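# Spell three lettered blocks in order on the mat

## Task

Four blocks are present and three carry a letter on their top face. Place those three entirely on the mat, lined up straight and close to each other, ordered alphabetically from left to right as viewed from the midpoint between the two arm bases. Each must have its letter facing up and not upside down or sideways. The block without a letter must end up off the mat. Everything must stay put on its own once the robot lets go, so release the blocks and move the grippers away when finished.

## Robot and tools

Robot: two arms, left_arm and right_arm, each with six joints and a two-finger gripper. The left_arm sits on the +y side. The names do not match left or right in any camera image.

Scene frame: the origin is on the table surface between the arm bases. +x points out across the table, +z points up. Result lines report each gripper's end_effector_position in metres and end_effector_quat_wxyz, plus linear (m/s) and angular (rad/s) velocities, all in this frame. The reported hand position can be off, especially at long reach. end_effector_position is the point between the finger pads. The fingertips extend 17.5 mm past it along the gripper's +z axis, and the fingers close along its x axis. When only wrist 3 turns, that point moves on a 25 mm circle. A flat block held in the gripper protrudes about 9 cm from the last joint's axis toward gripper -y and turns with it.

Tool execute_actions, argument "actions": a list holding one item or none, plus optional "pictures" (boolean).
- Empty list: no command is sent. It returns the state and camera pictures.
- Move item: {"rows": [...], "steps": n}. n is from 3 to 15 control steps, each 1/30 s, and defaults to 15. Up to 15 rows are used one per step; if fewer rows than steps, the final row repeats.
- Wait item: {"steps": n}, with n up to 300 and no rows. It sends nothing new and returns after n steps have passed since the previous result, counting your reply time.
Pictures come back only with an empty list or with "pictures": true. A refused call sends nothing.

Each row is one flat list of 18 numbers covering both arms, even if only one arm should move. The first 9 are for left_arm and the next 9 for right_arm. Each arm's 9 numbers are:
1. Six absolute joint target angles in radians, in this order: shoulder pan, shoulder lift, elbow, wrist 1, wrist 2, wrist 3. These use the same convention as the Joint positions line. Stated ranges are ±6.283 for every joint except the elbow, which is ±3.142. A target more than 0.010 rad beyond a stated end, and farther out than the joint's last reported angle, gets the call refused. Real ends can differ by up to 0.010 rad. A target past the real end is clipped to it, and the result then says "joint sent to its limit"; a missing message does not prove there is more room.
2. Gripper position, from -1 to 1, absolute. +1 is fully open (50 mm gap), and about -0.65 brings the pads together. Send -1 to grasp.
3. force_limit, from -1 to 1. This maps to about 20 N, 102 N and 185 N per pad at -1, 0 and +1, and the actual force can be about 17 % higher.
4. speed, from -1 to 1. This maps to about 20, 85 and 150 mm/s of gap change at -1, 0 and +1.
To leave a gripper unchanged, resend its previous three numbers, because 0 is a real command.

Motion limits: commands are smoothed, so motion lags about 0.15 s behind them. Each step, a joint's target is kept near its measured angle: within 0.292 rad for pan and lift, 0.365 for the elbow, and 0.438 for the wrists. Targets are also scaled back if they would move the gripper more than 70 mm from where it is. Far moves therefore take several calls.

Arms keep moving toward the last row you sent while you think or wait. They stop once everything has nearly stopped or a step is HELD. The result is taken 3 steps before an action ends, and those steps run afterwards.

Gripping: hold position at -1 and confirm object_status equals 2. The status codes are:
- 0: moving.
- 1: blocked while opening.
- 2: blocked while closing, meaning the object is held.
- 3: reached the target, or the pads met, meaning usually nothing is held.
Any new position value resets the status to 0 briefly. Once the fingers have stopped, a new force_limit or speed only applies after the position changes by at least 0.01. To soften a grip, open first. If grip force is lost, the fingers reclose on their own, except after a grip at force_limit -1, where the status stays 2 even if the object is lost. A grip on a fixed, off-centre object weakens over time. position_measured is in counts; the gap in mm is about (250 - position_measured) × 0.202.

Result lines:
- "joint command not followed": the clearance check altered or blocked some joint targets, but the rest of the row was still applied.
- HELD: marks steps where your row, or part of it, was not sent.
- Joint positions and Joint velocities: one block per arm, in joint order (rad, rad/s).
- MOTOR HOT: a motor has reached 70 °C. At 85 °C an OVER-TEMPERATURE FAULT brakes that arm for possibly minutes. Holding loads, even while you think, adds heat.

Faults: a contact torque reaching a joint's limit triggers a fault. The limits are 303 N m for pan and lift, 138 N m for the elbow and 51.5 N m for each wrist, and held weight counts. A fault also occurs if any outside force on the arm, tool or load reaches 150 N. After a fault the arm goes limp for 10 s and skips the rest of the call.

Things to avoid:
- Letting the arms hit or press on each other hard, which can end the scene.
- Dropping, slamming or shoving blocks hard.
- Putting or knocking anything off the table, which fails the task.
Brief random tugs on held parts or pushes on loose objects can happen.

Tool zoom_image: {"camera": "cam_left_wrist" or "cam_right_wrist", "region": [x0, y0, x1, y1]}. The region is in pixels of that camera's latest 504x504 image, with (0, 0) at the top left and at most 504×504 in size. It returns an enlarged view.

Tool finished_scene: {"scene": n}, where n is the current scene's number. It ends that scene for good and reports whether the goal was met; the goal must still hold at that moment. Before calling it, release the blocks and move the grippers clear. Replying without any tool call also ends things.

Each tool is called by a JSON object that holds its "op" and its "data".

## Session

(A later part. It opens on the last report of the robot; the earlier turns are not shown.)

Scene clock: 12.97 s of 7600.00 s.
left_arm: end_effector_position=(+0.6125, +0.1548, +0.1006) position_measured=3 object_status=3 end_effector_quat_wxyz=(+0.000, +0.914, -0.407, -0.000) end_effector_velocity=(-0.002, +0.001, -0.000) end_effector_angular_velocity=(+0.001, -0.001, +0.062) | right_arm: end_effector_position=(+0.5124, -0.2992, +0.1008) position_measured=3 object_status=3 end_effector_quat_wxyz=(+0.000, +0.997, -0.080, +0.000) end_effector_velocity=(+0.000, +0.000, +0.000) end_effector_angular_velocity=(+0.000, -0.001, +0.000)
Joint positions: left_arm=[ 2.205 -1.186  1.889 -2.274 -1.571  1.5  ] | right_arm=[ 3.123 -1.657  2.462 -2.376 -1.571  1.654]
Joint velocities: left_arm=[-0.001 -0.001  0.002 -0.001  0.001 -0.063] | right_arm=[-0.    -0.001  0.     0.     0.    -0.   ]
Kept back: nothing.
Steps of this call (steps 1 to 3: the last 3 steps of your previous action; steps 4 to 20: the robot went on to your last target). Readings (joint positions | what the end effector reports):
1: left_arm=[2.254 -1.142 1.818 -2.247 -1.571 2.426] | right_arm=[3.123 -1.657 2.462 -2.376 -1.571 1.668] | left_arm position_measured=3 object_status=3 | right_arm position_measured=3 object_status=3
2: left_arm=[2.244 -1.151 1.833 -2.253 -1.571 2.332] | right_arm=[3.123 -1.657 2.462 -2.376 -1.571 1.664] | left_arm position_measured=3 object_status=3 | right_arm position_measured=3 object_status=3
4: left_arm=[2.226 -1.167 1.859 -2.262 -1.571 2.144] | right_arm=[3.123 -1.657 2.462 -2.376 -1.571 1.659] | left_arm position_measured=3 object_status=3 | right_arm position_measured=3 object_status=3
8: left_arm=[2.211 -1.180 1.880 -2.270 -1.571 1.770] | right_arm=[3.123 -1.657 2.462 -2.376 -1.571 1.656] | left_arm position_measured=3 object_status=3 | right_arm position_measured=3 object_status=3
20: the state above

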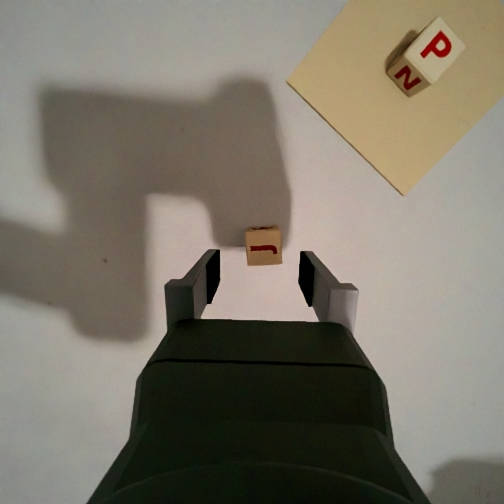

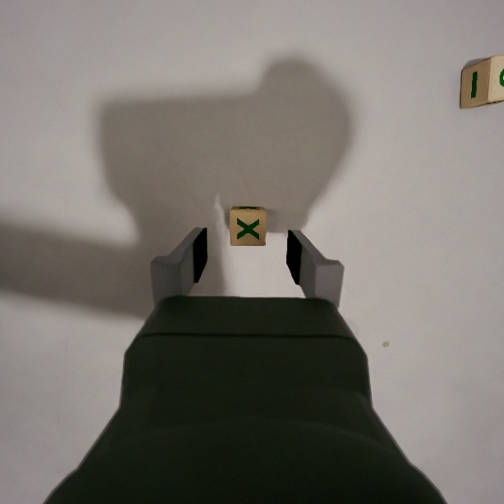

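{"op": "execute_actions", "data": {"actions": [{"rows":[[2.2055,-1.170,1.893,-2.294,-1.571,1.47,1,-0.3,0.5,3.1231,-1.631,2.473,-2.4125,-1.571,1.654,1,-0.3,0.5],[2.206,-1.154,1.897,-2.314,-1.571,1.445,1,-0.3,0.5,3.1231,-1.604,2.483,-2.449,-1.571,1.654,1,-0.3,0.5],[2.2068,-1.138,1.9015,-2.335,-1.571,1.425,1,-0.3,0.5,3.1231,-1.577,2.493,-2.486,-1.571,1.654,1,-0.3,0.5],[2.2068,-1.122,1.906,-2.355,-1.571,1.425,1,-0.3,0.5,3.1231,-1.55,2.502,-2.523,-1.571,1.654,1,-0.3,0.5],[2.2068,-1.106,1.910,-2.375,-1.571,1.425,1,-0.3,0.5,3.1231,-1.522,2.511,-2.559,-1.571,1.654,1,-0.3,0.5],[2.2068,-1.0895,1.9142,-2.3955,-1.571,1.425,1,-0.3,0.5,3.1231,-1.4948,2.5199,-2.5959,-1.571,1.654,1,-0.3,0.5]],"steps":14}]}}

{"op": "execute_actions", "data": {"actions": [{"rows":[[2.2068,-1.0895,1.9142,-2.3955,-1.571,1.425,-1,-0.3,0,3.1231,-1.4948,2.5199,-2.5959,-1.571,1.654,-1,-0.3,0]],"steps":15}], "pictures": true}}

Scene clock: 13.60 s of 7600.00 s.
left_arm: end_effector_position=(+0.6154, +0.1528, +0.0336) position_measured=3 object_status=3 end_effector_quat_wxyz=(+0.000, +0.928, -0.373, -0.000) end_effector_velocity=(+0.002, -0.000, -0.072) end_effector_angular_velocity=(-0.001, -0.001, +0.040) | right_arm: end_effector_position=(+0.5135, -0.2993, +0.0327) position_measured=3 object_status=3 end_effector_quat_wxyz=(+0.000, +0.997, -0.080, -0.000) end_effector_velocity=(-0.004, +0.001, -0.070) end_effector_angular_velocity=(-0.001, -0.005, +0.001)
Joint positions: left_arm=[ 2.207 -1.1    1.911 -2.382 -1.571  1.429] | right_arm=[ 3.123 -1.512  2.514 -2.572 -1.571  1.654]
Joint velocities: left_arm=[ 0.002  0.094  0.025 -0.12   0.    -0.038] | right_arm=[ 0.002  0.158  0.054 -0.217 -0.001  0.   ]
Steps of this call (steps 1 to 8: the robot went on to your last target; steps 9 to 19: the first 11 steps of this action). Readings (joint positions | what the end effector reports):
9: left_arm=[2.205 -1.185 1.889 -2.275 -1.571 1.492] | right_arm=[3.123 -1.656 2.463 -2.378 -1.571 1.654] | left_arm position_measured=3 object_status=3 | right_arm position_measured=3 object_status=3
10: left_arm=[2.205 -1.181 1.890 -2.281 -1.571 1.485] | right_arm=[3.123 -1.649 2.465 -2.389 -1.571 1.654] | left_arm position_measured=3 object_status=3 | right_arm position_measured=3 object_status=3
12: left_arm=[2.205 -1.163 1.895 -2.303 -1.571 1.461] | right_arm=[3.123 -1.619 2.477 -2.429 -1.571 1.654] | left_arm position_measured=3 object_status=3 | right_arm position_measured=3 object_status=3
16: left_arm=[2.206 -1.116 1.908 -2.362 -1.571 1.436] | right_arm=[3.123 -1.539 2.505 -2.536 -1.571 1.654] | left_arm position_measured=3 object_status=3 | right_arm position_measured=3 object_status=3
19: the state above

Scene clock: 14.10 s of 7600.00 s.
left_arm: end_effector_position=(+0.6156, +0.1528, +0.0257) position_measured=107 object_status=0 end_effector_quat_wxyz=(+0.000, +0.929, -0.371, +0.000) end_effector_velocity=(-0.000, +0.000, -0.001) end_effector_angular_velocity=(-0.000, +0.001, +0.001) | right_arm: end_effector_position=(+0.5129, -0.2992, +0.0250) position_measured=107 object_status=0 end_effector_quat_wxyz=(+0.000, +0.997, -0.080, +0.000) end_effector_velocity=(-0.000, +0.000, -0.001) end_effector_angular_velocity=(+0.000, -0.000, +0.002)
Joint positions: left_arm=[ 2.207 -1.09   1.914 -2.395 -1.571  1.425] | right_arm=[ 3.123 -1.495  2.52  -2.596 -1.571  1.654]
Joint velocities: left_arm=[ 0.     0.001  0.    -0.001 -0.001 -0.001] | right_arm=[-0.     0.002  0.001 -0.002  0.    -0.002]
Steps of this call (steps 1 to 3: the last 3 steps of your previous action; steps 4 to 15: the first 12 steps of this action). Readings (joint positions | what the end effector reports):
4: left_arm=[2.207 -1.093 1.913 -2.392 -1.571 1.426] | right_arm=[3.123 -1.500 2.518 -2.589 -1.571 1.654] | left_arm position_measured=12 object_status=0 | right_arm position_measured=12 object_status=0
5: left_arm=[2.207 -1.092 1.914 -2.393 -1.571 1.426] | right_arm=[3.123 -1.499 2.519 -2.591 -1.571 1.654] | left_arm position_measured=26 object_status=0 | right_arm position_measured=26 object_status=0
7: left_arm=[2.207 -1.091 1.914 -2.394 -1.571 1.425] | right_arm=[3.123 -1.497 2.519 -2.593 -1.571 1.654] | left_arm position_measured=54 object_status=0 | right_arm position_measured=54 object_status=0
11: left_arm=[2.207 -1.090 1.914 -2.395 -1.571 1.425] | right_arm=[3.123 -1.495 2.520 -2.595 -1.571 1.654] | left_arm position_measured=107 object_status=0 | right_arm position_measured=107 object_status=0
15: the state above

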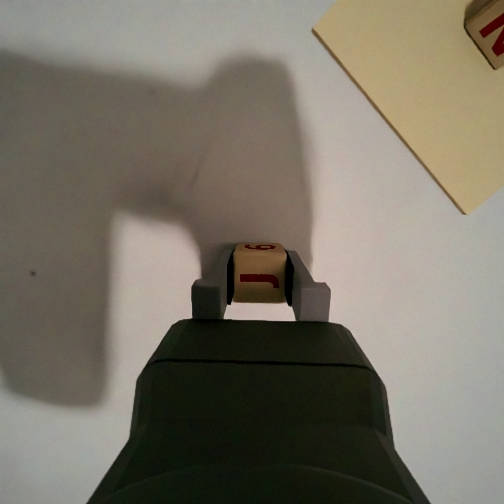

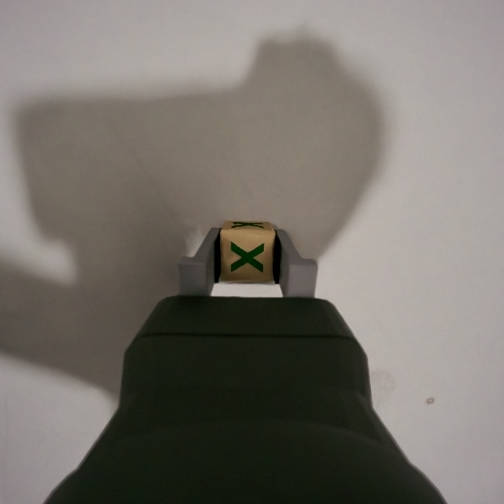

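{"op": "execute_actions", "data": {"actions": [{"rows":[[2.2068,-1.106,1.910,-2.375,-1.571,1.425,-1,-0.3,0,3.1231,-1.522,2.511,-2.559,-1.571,1.654,-1,-0.3,0],[2.2068,-1.124,1.903,-2.35,-1.571,1.5,-1,-0.3,0,3.1231,-1.55,2.502,-2.523,-1.571,1.654,-1,-0.3,0],[2.2068,-1.142,1.896,-2.325,-1.571,1.7,-1,-0.3,0,3.1231,-1.577,2.493,-2.486,-1.571,1.654,-1,-0.3,0],[2.2068,-1.16,1.89,-2.30,-1.571,4.001,-1,-0.3,0,3.1231,-1.604,2.483,-2.449,-1.571,1.654,-1,-0.3,0],[2.217,-1.153,1.879,-2.296,-1.571,4.001,-1,-0.3,0,3.1231,-1.631,2.473,-2.4125,-1.571,1.654,-1,-0.3,0],[2.228,-1.146,1.868,-2.292,-1.571,4.001,-1,-0.3,0,3.1231,-1.6574,2.4624,-2.3758,-1.571,1.654,-1,-0.3,0],[2.239,-1.138,1.856,-2.288,-1.571,4.001,-1,-0.3,0,3.134,-1.643,2.445,-2.372,-1.571,1.67,-1,-0.3,0],[2.25,-1.131,1.845,-2.284,-1.571,4.001,-1,-0.3,0,3.145,-1.63,2.427,-2.368,-1.571,1.69,-1,-0.3,0],[2.26,-1.123,1.833,-2.28,-1.571,4.001,-1,-0.3,0,3.156,-1.616,2.41,-2.364,-1.571,1.71,-1,-0.3,0],[2.271,-1.116,1.822,-2.276,-1.571,4.001,-1,-0.3,0,3.167,-1.602,2.392,-2.361,-1.571,1.73,-1,-0.3,0],[2.282,-1.109,1.81,-2.272,-1.571,4.001,-1,-0.3,0,3.177,-1.588,2.374,-2.357,-1.571,1.75,-1,-0.3,0],[2.292,-1.101,1.799,-2.268,-1.571,4.001,-1,-0.3,0,3.188,-1.574,2.357,-2.353,-1.571,1.77,-1,-0.3,0],[2.303,-1.094,1.788,-2.264,-1.571,4.001,-1,-0.3,0,3.199,-1.56,2.339,-2.349,-1.571,1.79,-1,-0.3,0],[2.314,-1.087,1.776,-2.26,-1.571,4.001,-1,-0.3,0,3.21,-1.546,2.321,-2.345,-1.571,1.81,-1,-0.3,0],[2.325,-1.079,1.765,-2.256,-1.571,4.001,-1,-0.3,0,3.221,-1.533,2.304,-2.342,-1.571,1.83,-1,-0.3,0]],"steps":15}]}}

{"op": "execute_actions", "data": {"actions": [{"rows":[[2.335,-1.072,1.753,-2.252,-1.571,4.001,-1,-0.3,0,3.232,-1.519,2.286,-2.338,-1.571,1.85,-1,-0.3,0],[2.346,-1.065,1.742,-2.248,-1.571,4.001,-1,-0.3,0,3.242,-1.505,2.269,-2.334,-1.571,1.87,-1,-0.3,0],[2.357,-1.057,1.731,-2.244,-1.571,4.001,-1,-0.3,0,3.253,-1.491,2.251,-2.33,-1.571,1.89,-1,-0.3,0],[2.367,-1.05,1.719,-2.24,-1.571,4.001,-1,-0.3,0,3.264,-1.477,2.233,-2.327,-1.571,1.91,-1,-0.3,0],[2.378,-1.043,1.708,-2.236,-1.571,4.001,-1,-0.3,0,3.275,-1.463,2.216,-2.323,-1.571,1.93,-1,-0.3,0],[2.389,-1.035,1.696,-2.232,-1.571,4.001,-1,-0.3,0,3.286,-1.449,2.198,-2.319,-1.571,1.95,-1,-0.3,0],[2.40,-1.028,1.685,-2.228,-1.571,4.001,-1,-0.3,0,3.297,-1.435,2.18,-2.315,-1.571,1.97,-1,-0.3,0],[2.41,-1.021,1.674,-2.224,-1.571,4.001,-1,-0.3,0,3.307,-1.422,2.163,-2.311,-1.571,1.998,-1,-0.3,0],[2.421,-1.013,1.662,-2.22,-1.571,4.001,-1,-0.3,0,3.318,-1.408,2.145,-2.308,-1.571,1.998,-1,-0.3,0],[2.432,-1.006,1.651,-2.216,-1.571,4.001,-1,-0.3,0,3.329,-1.394,2.128,-2.304,-1.571,1.998,-1,-0.3,0],[2.4424,-0.9986,1.6395,-2.2117,-1.571,4.001,-1,-0.3,0,3.34,-1.38,2.11,-2.30,-1.571,1.998,-1,-0.3,0]],"steps":15}]}}

{"op": "execute_actions", "data": {"actions": [{"steps":12}], "pictures": true}}

Scene clock: 15.07 s of 7600.00 s.
left_arm: end_effector_position=(+0.6603, +0.1505, +0.0777) position_measured=107 object_status=2 end_effector_quat_wxyz=(+0.000, +0.762, -0.647, -0.000) end_effector_velocity=(+0.270, +0.027, +0.035) end_effector_angular_velocity=(-0.001, +0.001, -2.347) | right_arm: end_effector_position=(+0.5387, -0.2855, +0.1003) position_measured=107 object_status=2 end_effector_quat_wxyz=(+0.000, +0.996, -0.092, +0.000) end_effector_velocity=(+0.204, +0.119, +0.102) end_effector_angular_velocity=(-0.000, +0.003, -0.216)
Joint positions: left_arm=[ 2.252 -1.124  1.844 -2.291 -1.571  2.117] | right_arm=[ 3.155 -1.604  2.415 -2.382 -1.571  1.71 ]
Joint velocities: left_arm=[ 0.312  0.165 -0.348  0.184 -0.001  2.658] | right_arm=[ 0.262  0.225 -0.473  0.251 -0.001  0.478]
Steps of this call (steps 1 to 3: the last 3 steps of your previous action; steps 4 to 15: the robot went on to your last target; steps 16 to 17: nothing new was sent; steps 18 to 29: the first 12 steps of this action). Readings (joint positions | what the end effector reports):
18: left_arm=[2.207 -1.090 1.914 -2.395 -1.571 1.425] | right_arm=[3.123 -1.496 2.520 -2.595 -1.571 1.654] | left_arm position_measured=107 object_status=2 | right_arm position_measured=107 object_status=2
19: left_arm=[2.207 -1.094 1.914 -2.388 -1.571 1.428] | right_arm=[3.123 -1.503 2.518 -2.583 -1.571 1.654] | left_arm position_measured=107 object_status=2 | right_arm position_measured=107 object_status=2
21: left_arm=[2.207 -1.111 1.907 -2.367 -1.571 1.494] | right_arm=[3.123 -1.534 2.507 -2.543 -1.571 1.654] | left_arm position_measured=107 object_status=2 | right_arm position_measured=107 object_status=2
25: left_arm=[2.216 -1.135 1.887 -2.322 -1.571 1.770] | right_arm=[3.127 -1.609 2.473 -2.435 -1.571 1.659] | left_arm position_measured=107 object_status=2 | right_arm position_measured=107 object_status=2
29: the state above

Scene clock: 15.57 s of 7600.00 s.
left_arm: end_effector_position=(+0.7820, +0.1852, +0.0768) position_measured=107 object_status=2 end_effector_quat_wxyz=(-0.000, -0.245, +0.970, -0.000) end_effector_velocity=(+0.172, +0.105, -0.012) end_effector_angular_velocity=(-0.003, -0.005, -2.490) | right_arm: end_effector_position=(+0.6532, -0.1949, +0.1223) position_measured=107 object_status=2 end_effector_quat_wxyz=(+0.000, +0.989, -0.146, -0.000) end_effector_velocity=(+0.180, +0.195, +0.007) end_effector_angular_velocity=(+0.000, -0.004, +0.063)
Joint positions: left_arm=[ 2.414 -1.018  1.67  -2.223 -1.571  3.519] | right_arm=[ 3.311 -1.417  2.157 -2.31  -1.571  1.975]
Joint velocities: left_arm=[ 0.278  0.187 -0.292  0.101  0.001  2.769] | right_arm=[ 0.274  0.351 -0.446  0.091 -0.     0.211]
Steps of this call (steps 1 to 3: the last 3 steps of your previous action; steps 4 to 15: the first 12 steps of this action). Readings (joint positions | what the end effector reports):
4: left_arm=[2.295 -1.098 1.797 -2.269 -1.571 2.485] | right_arm=[3.194 -1.563 2.348 -2.356 -1.571 1.781] | left_arm position_measured=107 object_status=2 | right_arm position_measured=107 object_status=2
5: left_arm=[2.306 -1.091 1.785 -2.265 -1.571 2.579] | right_arm=[3.205 -1.550 2.331 -2.351 -1.571 1.801] | left_arm position_measured=107 object_status=2 | right_arm position_measured=107 object_status=2
7: left_arm=[2.328 -1.077 1.762 -2.256 -1.571 2.766] | right_arm=[3.226 -1.525 2.296 -2.342 -1.571 1.839] | left_arm position_measured=107 object_status=2 | right_arm position_measured=107 object_status=2
11: left_arm=[2.371 -1.047 1.716 -2.239 -1.571 3.142] | right_arm=[3.269 -1.471 2.226 -2.326 -1.571 1.919] | left_arm position_measured=107 object_status=2 | right_arm position_measured=107 object_status=2
15: the state above

Scene clock: 15.97 s of 7600.00 s.
left_arm: end_effector_position=(+0.7942, +0.1963, +0.0754) position_measured=107 object_status=2 end_effector_quat_wxyz=(-0.000, -0.027, +1.000, -0.000) end_effector_velocity=(+0.002, +0.003, -0.001) end_effector_angular_velocity=(+0.000, +0.000, -0.119) | right_arm: end_effector_position=(+0.6710, -0.1743, +0.1227) position_measured=107 object_status=2 end_effector_quat_wxyz=(+0.000, +0.990, -0.144, -0.000) end_effector_velocity=(+0.004, +0.006, -0.000) end_effector_angular_velocity=(-0.000, +0.000, +0.003)
Joint positions: left_arm=[ 2.442 -0.999  1.64  -2.212 -1.571  3.987] | right_arm=[ 3.339 -1.381  2.111 -2.3   -1.571  1.997]
Joint velocities: left_arm=[ 0.006  0.004 -0.006  0.002  0.     0.125] | right_arm=[ 0.008  0.009 -0.011  0.002 -0.     0.005]
Kept back: nothing.
Steps of this call (steps 1 to 3: the last 3 steps of your previous action; steps 4 to 12: the robot went on to your last target). Readings (joint positions | what the end effector reports):
1: left_arm=[2.422 -1.013 1.662 -2.220 -1.571 3.613] | right_arm=[3.319 -1.407 2.144 -2.308 -1.571 1.981] | left_arm position_measured=107 object_status=2 | right_arm position_measured=107 object_status=2
2: left_arm=[2.427 -1.009 1.656 -2.218 -1.571 3.705] | right_arm=[3.325 -1.400 2.135 -2.306 -1.571 1.985] | left_arm position_measured=107 object_status=2 | right_arm position_measured=107 object_status=2
4: left_arm=[2.434 -1.004 1.649 -2.215 -1.571 3.841] | right_arm=[3.332 -1.391 2.124 -2.303 -1.571 1.991] | left_arm position_measured=107 object_status=2 | right_arm position_measured=107 object_status=2
8: left_arm=[2.440 -1.000 1.642 -2.213 -1.571 3.954] | right_arm=[3.338 -1.383 2.114 -2.301 -1.571 1.996] | left_arm position_measured=107 object_status=2 | right_arm position_measured=107 object_status=2
12: the state above

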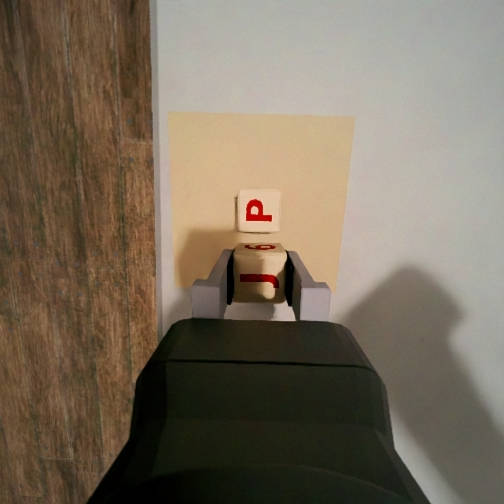

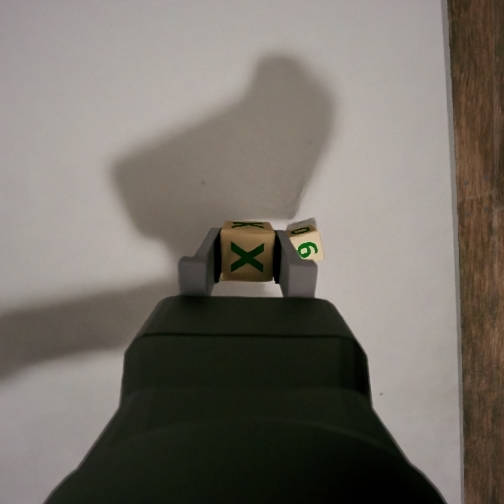

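{"op": "execute_actions", "data": {"actions": [{"rows":[[2.4424,-0.989,1.6436,-2.2253,-1.571,4.001,-1,-0.3,0,3.34,-1.38,2.11,-2.30,-1.571,1.998,-1,-0.3,0],[2.4424,-0.9794,1.6477,-2.239,-1.571,4.001,-1,-0.3,0,3.34,-1.38,2.11,-2.30,-1.571,1.998,-1,-0.3,0],[2.4424,-0.9698,1.6517,-2.2526,-1.571,4.001,-1,-0.3,0,3.34,-1.38,2.11,-2.30,-1.571,1.998,-1,-0.3,0],[2.4424,-0.9602,1.6557,-2.2663,-1.571,4.001,-1,-0.3,0,3.34,-1.38,2.11,-2.30,-1.571,1.998,-1,-0.3,0],[2.4424,-0.9503,1.6598,-2.2803,-1.571,4.001,-1,-0.3,0,3.34,-1.38,2.11,-2.30,-1.571,1.998,-1,-0.3,0]],"steps":15}]}}

{"op": "execute_actions", "data": {"actions": [{"rows":[[2.4424,-0.9503,1.6598,-2.2803,-1.571,4.001,-1,-0.3,0,3.34,-1.38,2.11,-2.30,-1.571,1.998,-1,-0.3,0],[2.4424,-0.9503,1.6598,-2.2803,-1.571,4.001,-1,-0.3,0,3.34,-1.38,2.11,-2.30,-1.571,1.998,-1,-0.3,0],[2.4424,-0.9503,1.6598,-2.2803,-1.571,4.001,1,-0.3,0.5,3.34,-1.38,2.11,-2.30,-1.571,1.998,-1,-0.3,0],[2.4424,-0.9503,1.6598,-2.2803,-1.571,4.001,1,-0.3,0.5,3.34,-1.38,2.11,-2.30,-1.571,1.998,-1,-0.3,0],[2.4424,-0.9503,1.6598,-2.2803,-1.571,4.001,1,-0.3,0.5,3.34,-1.38,2.11,-2.30,-1.571,1.998,-1,-0.3,0],[2.4424,-0.965,1.6537,-2.2595,-1.571,4.001,1,-0.3,0.5,3.34,-1.38,2.11,-2.30,-1.571,1.998,-1,-0.3,0],[2.4424,-0.9794,1.6477,-2.239,-1.571,4.001,1,-0.3,0.5,3.34,-1.38,2.11,-2.30,-1.571,1.998,-1,-0.3,0],[2.4424,-0.9986,1.6395,-2.2117,-1.571,4.001,1,-0.3,0.5,3.34,-1.38,2.11,-2.30,-1.571,1.998,-1,-0.3,0],[2.4424,-1.015,1.632,-2.188,-1.571,4.001,1,-0.3,0.5,3.34,-1.38,2.11,-2.30,-1.571,1.998,-1,-0.3,0],[2.4424,-1.015,1.632,-2.188,-1.571,4.001,1,-0.3,0.5,3.34,-1.38,2.11,-2.30,-1.571,1.998,-1,-0.3,0],[2.4424,-1.015,1.632,-2.188,-1.571,4.001,1,-0.3,0.5,3.34,-1.38,2.11,-2.30,-1.571,1.998,-1,-0.3,0],[2.6,-1.21,1.79,-2.15,-1.571,4.001,1,-0.3,0.5,3.34,-1.38,2.11,-2.30,-1.571,1.998,-1,-0.3,0],[2.6,-1.21,1.79,-2.15,-1.571,4.001,1,-0.3,0.5,3.5,-1.175,1.845,-2.24,-1.571,1.998,-1,-0.3,0]],"steps":15}], "pictures": true}}

{"op": "execute_actions", "data": {"actions": [{"rows":[[2.6,-1.21,1.79,-2.15,-1.571,4.001,1,-0.3,0.5,3.5,-1.175,1.845,-2.24,-1.571,1.998,-1,-0.3,0],[2.6,-1.21,1.79,-2.15,-1.571,4.001,1,-0.3,0.5,3.5,-1.175,1.845,-2.24,-1.571,1.998,-1,-0.3,0],[2.6,-1.21,1.79,-2.15,-1.571,4.001,1,-0.3,0.5,3.5,-1.175,1.845,-2.24,-1.571,1.998,-1,-0.3,0],[2.75,-1.4,1.95,-2.12,-1.571,4.001,1,-0.3,0.5,3.5,-1.175,1.845,-2.24,-1.571,1.998,-1,-0.3,0],[2.75,-1.4,1.95,-2.12,-1.571,4.001,1,-0.3,0.5,3.6566,-0.9674,1.5745,-2.1779,-1.571,1.998,-1,-0.3,0]],"steps":15}]}}

{"op": "execute_actions", "data": {"actions": [{"steps":20}], "pictures": true}}

Scene clock: 16.90 s of 7600.00 s.
left_arm: end_effector_position=(+0.7947, +0.1965, +0.0312) position_measured=107 object_status=2 end_effector_quat_wxyz=(-0.000, -0.020, +1.000, -0.000) end_effector_velocity=(+0.000, +0.001, -0.028) end_effector_angular_velocity=(+0.000, -0.001, +0.000) | right_arm: end_effector_position=(+0.6714, -0.1737, +0.1227) position_measured=107 object_status=2 end_effector_quat_wxyz=(+0.000, +0.990, -0.144, -0.000) end_effector_velocity=(+0.000, -0.000, -0.000) end_effector_angular_velocity=(-0.000, +0.000, -0.001)
Joint positions: left_arm=[ 2.442 -0.953  1.658 -2.276 -1.571  4.001] | right_arm=[ 3.34  -1.38   2.11  -2.3   -1.571  1.998]
Joint velocities: left_arm=[ 0.001  0.029  0.012 -0.041  0.001  0.   ] | right_arm=[-0.     0.001  0.    -0.    -0.     0.001]
Steps of this call (steps 1 to 16: the robot went on to your last target; steps 17 to 28: the first 12 steps of this action). Readings (joint positions | what the end effector reports):
17: left_arm=[2.442 -0.998 1.640 -2.212 -1.571 4.001] | right_arm=[3.340 -1.380 2.110 -2.300 -1.571 1.998] | left_arm position_measured=107 object_status=2 | right_arm position_measured=107 object_status=2
18: left_arm=[2.442 -0.996 1.640 -2.216 -1.571 4.001] | right_arm=[3.340 -1.380 2.110 -2.300 -1.571 1.998] | left_arm position_measured=107 object_status=2 | right_arm position_measured=107 object_status=2
20: left_arm=[2.442 -0.985 1.645 -2.231 -1.571 4.001] | right_arm=[3.340 -1.380 2.110 -2.300 -1.571 1.998] | left_arm position_measured=107 object_status=2 | right_arm position_measured=107 object_status=2
24: left_arm=[2.442 -0.961 1.655 -2.265 -1.571 4.001] | right_arm=[3.340 -1.380 2.110 -2.300 -1.571 1.998] | left_arm position_measured=107 object_status=2 | right_arm position_measured=107 object_status=2
28: the state above

Scene clock: 17.40 s of 7600.00 s.
left_arm: end_effector_position=(+0.7950, +0.1987, +0.0765) position_measured=3 object_status=0 end_effector_quat_wxyz=(+0.000, -0.021, +1.000, -0.001) end_effector_velocity=(-0.016, +0.242, +0.188) end_effector_angular_velocity=(+0.007, +0.009, +0.195) | right_arm: end_effector_position=(+0.6714, -0.1737, +0.1227) position_measured=107 object_status=2 end_effector_quat_wxyz=(+0.000, +0.990, -0.144, -0.000) end_effector_velocity=(-0.001, +0.001, -0.000) end_effector_angular_velocity=(-0.001, +0.000, +0.002)
Joint positions: left_arm=[ 2.444 -1.001  1.641 -2.213 -1.571  4.001] | right_arm=[ 3.34  -1.38   2.11  -2.3   -1.571  1.998]
Joint velocities: left_arm=[ 0.195 -0.352  0.195  0.169 -0.     0.   ] | right_arm=[ 0.002  0.    -0.     0.    -0.001 -0.   ]
Steps of this call (steps 1 to 3: the last 3 steps of your previous action; steps 4 to 15: the first 12 steps of this action). Readings (joint positions | what the end effector reports):
4: left_arm=[2.442 -0.952 1.659 -2.279 -1.571 4.001] | right_arm=[3.340 -1.380 2.110 -2.300 -1.571 1.998] | left_arm position_measured=107 object_status=2 | right_arm position_measured=107 object_status=2
5: left_arm=[2.442 -0.951 1.659 -2.279 -1.571 4.001] | right_arm=[3.340 -1.380 2.110 -2.300 -1.571 1.998] | left_arm position_measured=107 object_status=2 | right_arm position_measured=107 object_status=2
7: left_arm=[2.442 -0.951 1.660 -2.280 -1.571 4.001] | right_arm=[3.340 -1.380 2.110 -2.300 -1.571 1.998] | left_arm position_measured=76 object_status=0 | right_arm position_measured=107 object_status=2
11: left_arm=[2.442 -0.962 1.655 -2.263 -1.571 4.001] | right_arm=[3.340 -1.380 2.110 -2.300 -1.571 1.998] | left_arm position_measured=6 object_status=0 | right_arm position_measured=107 object_status=2
15: the state above

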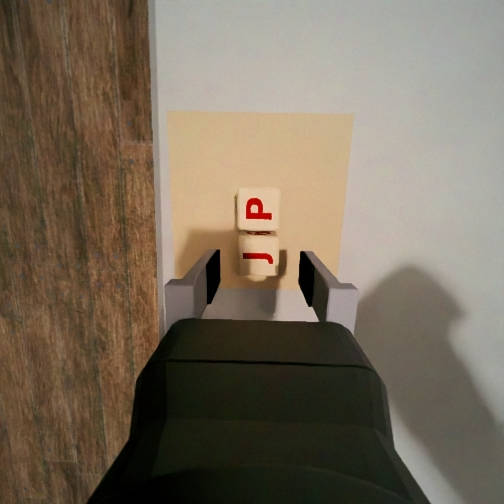

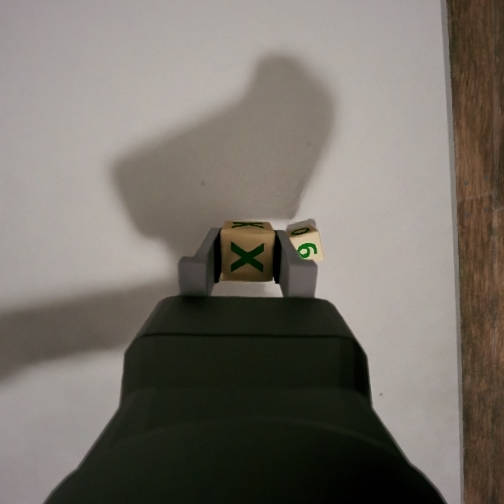

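Scene clock: 17.90 s of 7600.00 s.
left_arm: end_effector_position=(+0.7622, +0.4081, +0.1665) position_measured=3 object_status=3 end_effector_quat_wxyz=(-0.000, -0.112, +0.994, +0.000) end_effector_velocity=(-0.130, +0.410, +0.144) end_effector_angular_velocity=(+0.000, -0.001, +0.371) | right_arm: end_effector_position=(+0.7714, +0.0122, +0.1051) position_measured=107 object_status=2 end_effector_quat_wxyz=(+0.000, +0.999, -0.041, -0.000) end_effector_velocity=(+0.137, +0.418, -0.073) end_effector_angular_velocity=(+0.001, -0.002, +0.407)
Joint positions: left_arm=[ 2.626 -1.239  1.823 -2.153 -1.571  4.001] | right_arm=[ 3.546 -1.113  1.764 -2.221 -1.571  1.998]
Joint velocities: left_arm=[ 0.372 -0.48   0.381  0.099  0.     0.001] | right_arm=[ 0.407  0.536 -0.696  0.158  0.     0.   ]
Steps of this call (steps 1 to 3: the last 3 steps of your previous action; steps 4 to 15: the first 12 steps of this action). Readings (joint positions | what the end effector reports):
4: left_arm=[2.493 -1.064 1.688 -2.194 -1.571 4.001] | right_arm=[3.387 -1.319 2.031 -2.282 -1.571 1.998] | left_arm position_measured=3 object_status=3 | right_arm position_measured=107 object_status=2
5: left_arm=[2.504 -1.080 1.699 -2.189 -1.571 4.001] | right_arm=[3.402 -1.300 2.006 -2.277 -1.571 1.998] | left_arm position_measured=3 object_status=3 | right_arm position_measured=107 object_status=2
7: left_arm=[2.528 -1.112 1.721 -2.180 -1.571 4.001] | right_arm=[3.432 -1.262 1.957 -2.265 -1.571 1.998] | left_arm position_measured=3 object_status=3 | right_arm position_measured=107 object_status=2
11: left_arm=[2.577 -1.175 1.772 -2.167 -1.571 4.001] | right_arm=[3.490 -1.186 1.860 -2.243 -1.571 1.998] | left_arm position_measured=3 object_status=3 | right_arm position_measured=107 object_status=2
15: the state above

Scene clock: 18.57 s of 7600.00 s.
left_arm: end_effector_position=(+0.7062, +0.5373, +0.2070) position_measured=3 object_status=3 end_effector_quat_wxyz=(-0.000, -0.173, +0.985, +0.000) end_effector_velocity=(-0.003, +0.006, +0.002) end_effector_angular_velocity=(-0.001, +0.001, +0.006) | right_arm: end_effector_position=(+0.7970, +0.1308, +0.0805) position_measured=107 object_status=2 end_effector_quat_wxyz=(+0.000, +1.000, +0.014, +0.000) end_effector_velocity=(+0.000, +0.005, -0.002) end_effector_angular_velocity=(-0.000, +0.001, +0.003)
Joint positions: left_arm=[ 2.749 -1.399  1.949 -2.12  -1.571  4.001] | right_arm=[ 3.656 -0.968  1.575 -2.178 -1.571  1.998]
Joint velocities: left_arm=[ 0.006 -0.008  0.006  0.002 -0.001 -0.   ] | right_arm=[ 0.005  0.006 -0.007  0.001 -0.     0.002]
Kept back: nothing.
Steps of this call (steps 1 to 3: the last 3 steps of your previous action; steps 4 to 20: the robot went on to your last target). Readings (joint positions | what the end effector reports):
1: left_arm=[2.639 -1.255 1.835 -2.150 -1.571 4.001] | right_arm=[3.560 -1.095 1.741 -2.216 -1.571 1.998] | left_arm position_measured=3 object_status=3 | right_arm position_measured=107 object_status=2
2: left_arm=[2.651 -1.272 1.848 -2.147 -1.571 4.001] | right_arm=[3.573 -1.077 1.718 -2.211 -1.571 1.998] | left_arm position_measured=3 object_status=3 | right_arm position_measured=107 object_status=2
4: left_arm=[2.677 -1.305 1.875 -2.140 -1.571 4.001] | right_arm=[3.600 -1.042 1.671 -2.200 -1.571 1.998] | left_arm position_measured=3 object_status=3 | right_arm position_measured=107 object_status=2
8: left_arm=[2.725 -1.367 1.924 -2.127 -1.571 4.001] | right_arm=[3.640 -0.990 1.604 -2.185 -1.571 1.998] | left_arm position_measured=3 object_status=3 | right_arm position_measured=107 object_status=2
20: the state above

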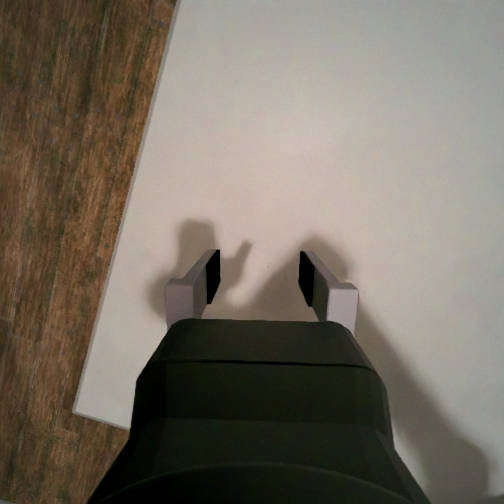

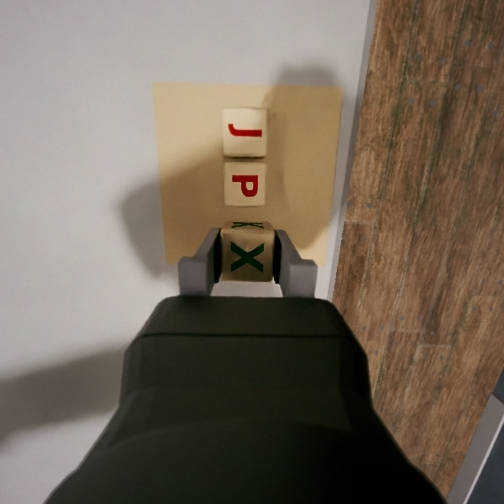

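{"op": "execute_actions", "data": {"actions": [{"rows":[[2.75,-1.4,1.95,-2.12,-1.571,4.001,1,-0.3,0.5,3.6602,-0.960,1.5795,-2.190,-1.571,2.005,-1,-0.3,0],[2.75,-1.4,1.95,-2.12,-1.571,4.001,1,-0.3,0.5,3.6602,-0.9517,1.5833,-2.2024,-1.571,2.005,-1,-0.3,0],[2.75,-1.4,1.95,-2.12,-1.571,4.001,1,-0.3,0.5,3.6602,-0.9433,1.587,-2.2145,-1.571,2.005,-1,-0.3,0],[2.75,-1.4,1.95,-2.12,-1.571,4.001,1,-0.3,0.5,3.6602,-0.9349,1.5907,-2.2266,-1.571,2.005,-1,-0.3,0],[2.75,-1.4,1.95,-2.12,-1.571,4.001,1,-0.3,0.5,3.6602,-0.9265,1.5944,-2.2387,-1.571,2.005,-1,-0.3,0],[2.75,-1.4,1.95,-2.12,-1.571,4.001,1,-0.3,0.5,3.6602,-0.9176,1.5982,-2.2514,-1.571,2.005,-1,-0.3,0]],"steps":15}]}}

{"op": "execute_actions", "data": {"actions": [{"steps":6}], "pictures": true}}

Scene clock: 19.23 s of 7600.00 s.
left_arm: end_effector_position=(+0.7058, +0.5380, +0.2072) position_measured=3 object_status=3 end_effector_quat_wxyz=(-0.000, -0.173, +0.985, +0.000) end_effector_velocity=(-0.000, -0.000, -0.000) end_effector_angular_velocity=(-0.000, +0.000, -0.000) | right_arm: end_effector_position=(+0.7949, +0.1338, +0.0329) position_measured=107 object_status=2 end_effector_quat_wxyz=(+0.000, +1.000, +0.013, +0.000) end_effector_velocity=(-0.003, +0.002, -0.037) end_effector_angular_velocity=(+0.001, -0.001, +0.002)
Joint positions: left_arm=[ 2.75  -1.4    1.95  -2.12  -1.571  4.001] | right_arm=[ 3.66  -0.922  1.596 -2.245 -1.571  2.005]
Joint velocities: left_arm=[-0.  0.  0. -0. -0. -0.] | right_arm=[ 0.003  0.036  0.017 -0.054  0.001  0.001]
Steps of this call (steps 1 to 8: the robot went on to your last target; steps 9 to 20: the first 12 steps of this action). Readings (joint positions | what the end effector reports):
9: left_arm=[2.750 -1.400 1.950 -2.120 -1.571 4.001] | right_arm=[3.657 -0.967 1.575 -2.178 -1.571 1.998] | left_arm position_measured=3 object_status=3 | right_arm position_measured=107 object_status=2
10: left_arm=[2.750 -1.400 1.950 -2.120 -1.571 4.001] | right_arm=[3.658 -0.965 1.575 -2.182 -1.571 2.000] | left_arm position_measured=3 object_status=3 | right_arm position_measured=107 object_status=2
12: left_arm=[2.750 -1.400 1.950 -2.120 -1.571 4.001] | right_arm=[3.659 -0.956 1.580 -2.195 -1.571 2.002] | left_arm position_measured=3 object_status=3 | right_arm position_measured=107 object_status=2
16: left_arm=[2.750 -1.400 1.950 -2.120 -1.571 4.001] | right_arm=[3.660 -0.931 1.592 -2.231 -1.571 2.004] | left_arm position_measured=3 object_status=3 | right_arm position_measured=107 object_status=2
20: the state above

Scene clock: 19.43 s of 7600.00 s.
left_arm: end_effector_position=(+0.7058, +0.5380, +0.2072) position_measured=3 object_status=3 end_effector_quat_wxyz=(-0.000, -0.173, +0.985, +0.000) end_effector_velocity=(+0.000, +0.000, +0.000) end_effector_angular_velocity=(-0.001, -0.000, +0.001) | right_arm: end_effector_position=(+0.7948, +0.1339, +0.0295) position_measured=107 object_status=2 end_effector_quat_wxyz=(+0.000, +1.000, +0.013, +0.000) end_effector_velocity=(-0.001, +0.001, -0.007) end_effector_angular_velocity=(+0.000, +0.001, -0.001)
Joint positions: left_arm=[ 2.75  -1.4    1.95  -2.12  -1.571  4.001] | right_arm=[ 3.66  -0.918  1.598 -2.25  -1.571  2.005]
Joint velocities: left_arm=[ 0.    -0.    -0.    -0.    -0.001 -0.   ] | right_arm=[ 0.001  0.007  0.003 -0.009  0.001  0.002]
Kept back: nothing.
Steps of this call (steps 1 to 3: the last 3 steps of your previous action; steps 4 to 6: the robot went on to your last target). Readings (joint positions | what the end effector reports):
1: left_arm=[2.750 -1.400 1.950 -2.120 -1.571 4.001] | right_arm=[3.660 -0.921 1.597 -2.247 -1.571 2.005] | left_arm position_measured=3 object_status=3 | right_arm position_measured=107 object_status=2
2: left_arm=[2.750 -1.400 1.950 -2.120 -1.571 4.001] | right_arm=[3.660 -0.920 1.597 -2.248 -1.571 2.005] | left_arm position_measured=3 object_status=3 | right_arm position_measured=107 object_status=2
4: left_arm=[2.750 -1.400 1.950 -2.120 -1.571 4.001] | right_arm=[3.660 -0.919 1.598 -2.250 -1.571 2.005] | left_arm position_measured=3 object_status=3 | right_arm position_measured=107 object_status=2
6: the state above

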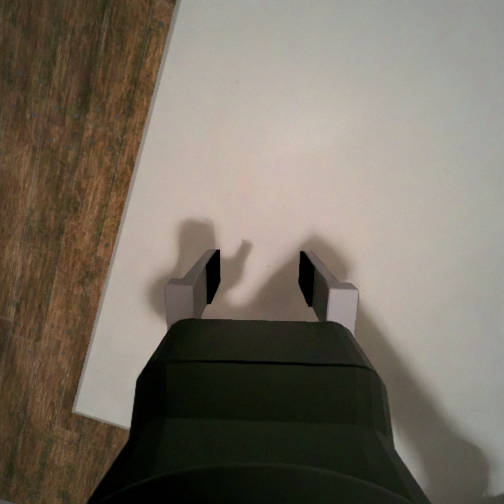

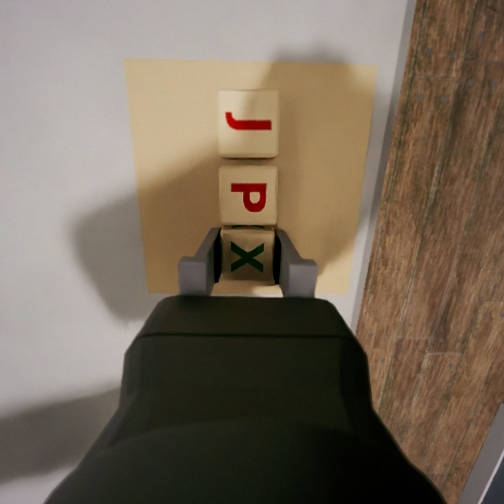

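{"op": "execute_actions", "data": {"actions": [{"rows":[[2.75,-1.4,1.95,-2.12,-1.571,4.001,1,-0.3,0.5,3.6602,-0.9161,1.5988,-2.2535,-1.571,2.005,-1,-0.3,0],[2.75,-1.4,1.95,-2.12,-1.571,4.001,1,-0.3,0.5,3.6602,-0.9161,1.5988,-2.2535,-1.571,2.005,-1,-0.3,0],[2.75,-1.4,1.95,-2.12,-1.571,4.001,1,-0.3,0.5,3.6602,-0.9161,1.5988,-2.2535,-1.571,2.005,-1,-0.3,0],[2.75,-1.4,1.95,-2.12,-1.571,4.001,1,-0.3,0.5,3.6602,-0.9161,1.5988,-2.2535,-1.571,2.005,-1,-0.3,0],[2.75,-1.4,1.95,-2.12,-1.571,4.001,1,-0.3,0.5,3.6602,-0.9161,1.5988,-2.2535,-1.571,2.005,1,-0.3,0.5],[2.75,-1.4,1.95,-2.12,-1.571,4.001,1,-0.3,0.5,3.6602,-0.9161,1.5988,-2.2535,-1.571,2.005,1,-0.3,0.5],[2.75,-1.4,1.95,-2.12,-1.571,4.001,1,-0.3,0.5,3.6602,-0.9161,1.5988,-2.2535,-1.571,2.005,1,-0.3,0.5],[2.75,-1.4,1.95,-2.12,-1.571,4.001,1,-0.3,0.5,3.6602,-0.9349,1.5907,-2.2266,-1.571,2.005,1,-0.3,0.5],[2.75,-1.4,1.95,-2.12,-1.571,4.001,1,-0.3,0.5,3.6602,-0.9517,1.5833,-2.2024,-1.571,2.005,1,-0.3,0.5],[2.75,-1.4,1.95,-2.12,-1.571,4.001,1,-0.3,0.5,3.6602,-0.968,1.5755,-2.178,-1.571,2.005,1,-0.3,0.5],[2.75,-1.4,1.95,-2.12,-1.571,4.001,1,-0.3,0.5,3.6602,-0.984,1.567,-2.154,-1.571,2.005,1,-0.3,0.5],[2.75,-1.4,1.95,-2.12,-1.571,4.001,1,-0.3,0.5,3.6602,-0.984,1.567,-2.154,-1.571,2.005,1,-0.3,0.5],[2.75,-1.4,1.95,-2.12,-1.571,4.001,1,-0.3,0.5,3.56,-1.24,1.72,-2.05,-1.571,2.005,1,-0.3,0.5]],"steps":15}]}}

{"op": "execute_actions", "data": {"actions": [{"steps":24}], "pictures": true}}

Scene clock: 20.07 s of 7600.00 s.
left_arm: end_effector_position=(+0.7058, +0.5380, +0.2072) position_measured=3 object_status=3 end_effector_quat_wxyz=(-0.000, -0.173, +0.985, +0.000) end_effector_velocity=(-0.000, -0.000, -0.000) end_effector_angular_velocity=(-0.000, +0.000, -0.000) | right_arm: end_effector_position=(+0.7951, +0.1341, +0.0648) position_measured=3 object_status=0 end_effector_quat_wxyz=(+0.000, +1.000, +0.013, +0.000) end_effector_velocity=(+0.011, +0.007, +0.334) end_effector_angular_velocity=(+0.019, -0.039, +0.000)
Joint positions: left_arm=[ 2.75  -1.4    1.95  -2.12  -1.571  4.001] | right_arm=[ 3.66  -0.953  1.582 -2.2   -1.571  2.005]
Joint velocities: left_arm=[-0.  0. -0. -0. -0.  0.] | right_arm=[ 0.001 -0.313 -0.155  0.425  0.     0.001]
Steps of this call (steps 1 to 7: the robot went on to your last target; steps 8 to 19: the first 12 steps of this action). Readings (joint positions | what the end effector reports):
8: left_arm=[2.750 -1.400 1.950 -2.120 -1.571 4.001] | right_arm=[3.660 -0.918 1.598 -2.251 -1.571 2.005] | left_arm position_measured=3 object_status=3 | right_arm position_measured=107 object_status=2
9: left_arm=[2.750 -1.400 1.950 -2.120 -1.571 4.001] | right_arm=[3.660 -0.917 1.598 -2.252 -1.571 2.005] | left_arm position_measured=3 object_status=3 | right_arm position_measured=107 object_status=2
11: left_arm=[2.750 -1.400 1.950 -2.120 -1.571 4.001] | right_arm=[3.660 -0.917 1.598 -2.253 -1.571 2.005] | left_arm position_measured=3 object_status=3 | right_arm position_measured=107 object_status=2
15: left_arm=[2.750 -1.400 1.950 -2.120 -1.571 4.001] | right_arm=[3.660 -0.917 1.599 -2.252 -1.571 2.005] | left_arm position_measured=3 object_status=3 | right_arm position_measured=37 object_status=0
19: the state above

Scene clock: 20.87 s of 7600.00 s.
left_arm: end_effector_position=(+0.7058, +0.5380, +0.2072) position_measured=3 object_status=3 end_effector_quat_wxyz=(-0.000, -0.173, +0.985, +0.000) end_effector_velocity=(-0.000, -0.000, -0.000) end_effector_angular_velocity=(-0.000, +0.001, -0.000) | right_arm: end_effector_position=(+0.7466, +0.0161, +0.2170) position_measured=3 object_status=3 end_effector_quat_wxyz=(+0.000, +0.999, -0.037, -0.000) end_effector_velocity=(-0.002, -0.004, +0.005) end_effector_angular_velocity=(-0.000, -0.000, -0.004)
Joint positions: left_arm=[ 2.75  -1.4    1.95  -2.12  -1.571  4.001] | right_arm=[ 3.56  -1.239  1.719 -2.051 -1.571  2.005]
Joint velocities: left_arm=[-0.     0.     0.    -0.    -0.001  0.   ] | right_arm=[-0.003 -0.01   0.005  0.005 -0.001  0.   ]
Kept back: nothing.
Steps of this call (steps 1 to 3: the last 3 steps of your previous action; steps 4 to 24: the robot went on to your last target). Readings (joint positions | what the end effector reports):
1: left_arm=[2.750 -1.400 1.950 -2.120 -1.571 4.001] | right_arm=[3.659 -0.964 1.580 -2.188 -1.571 2.005] | left_arm position_measured=3 object_status=3 | right_arm position_measured=3 object_status=0
2: left_arm=[2.750 -1.400 1.950 -2.120 -1.571 4.001] | right_arm=[3.651 -0.986 1.593 -2.177 -1.571 2.005] | left_arm position_measured=3 object_status=3 | right_arm position_measured=3 object_status=0
4: left_arm=[2.750 -1.400 1.950 -2.120 -1.571 4.001] | right_arm=[3.635 -1.030 1.614 -2.156 -1.571 2.005] | left_arm position_measured=3 object_status=3 | right_arm position_measured=3 object_status=0
8: left_arm=[2.750 -1.400 1.950 -2.120 -1.571 4.001] | right_arm=[3.604 -1.117 1.658 -2.112 -1.571 2.005] | left_arm position_measured=3 object_status=3 | right_arm position_measured=3 object_status=3
24: the state above

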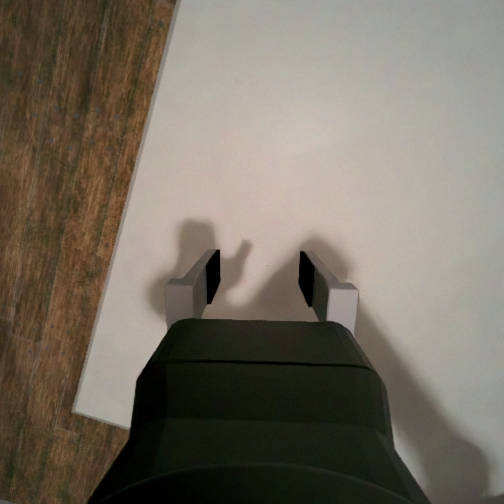

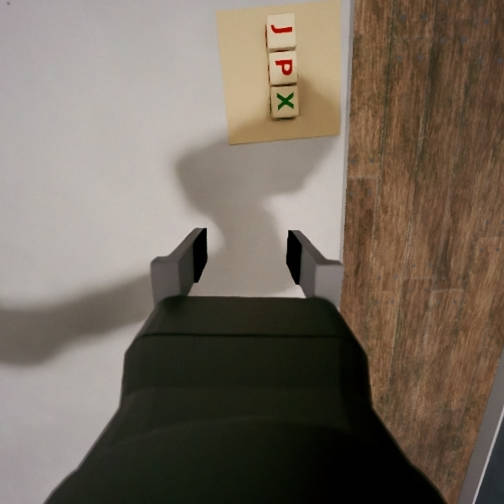

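{"op": "finished_scene", "data": {"scene": 2}}

The scene is finished: the task was done.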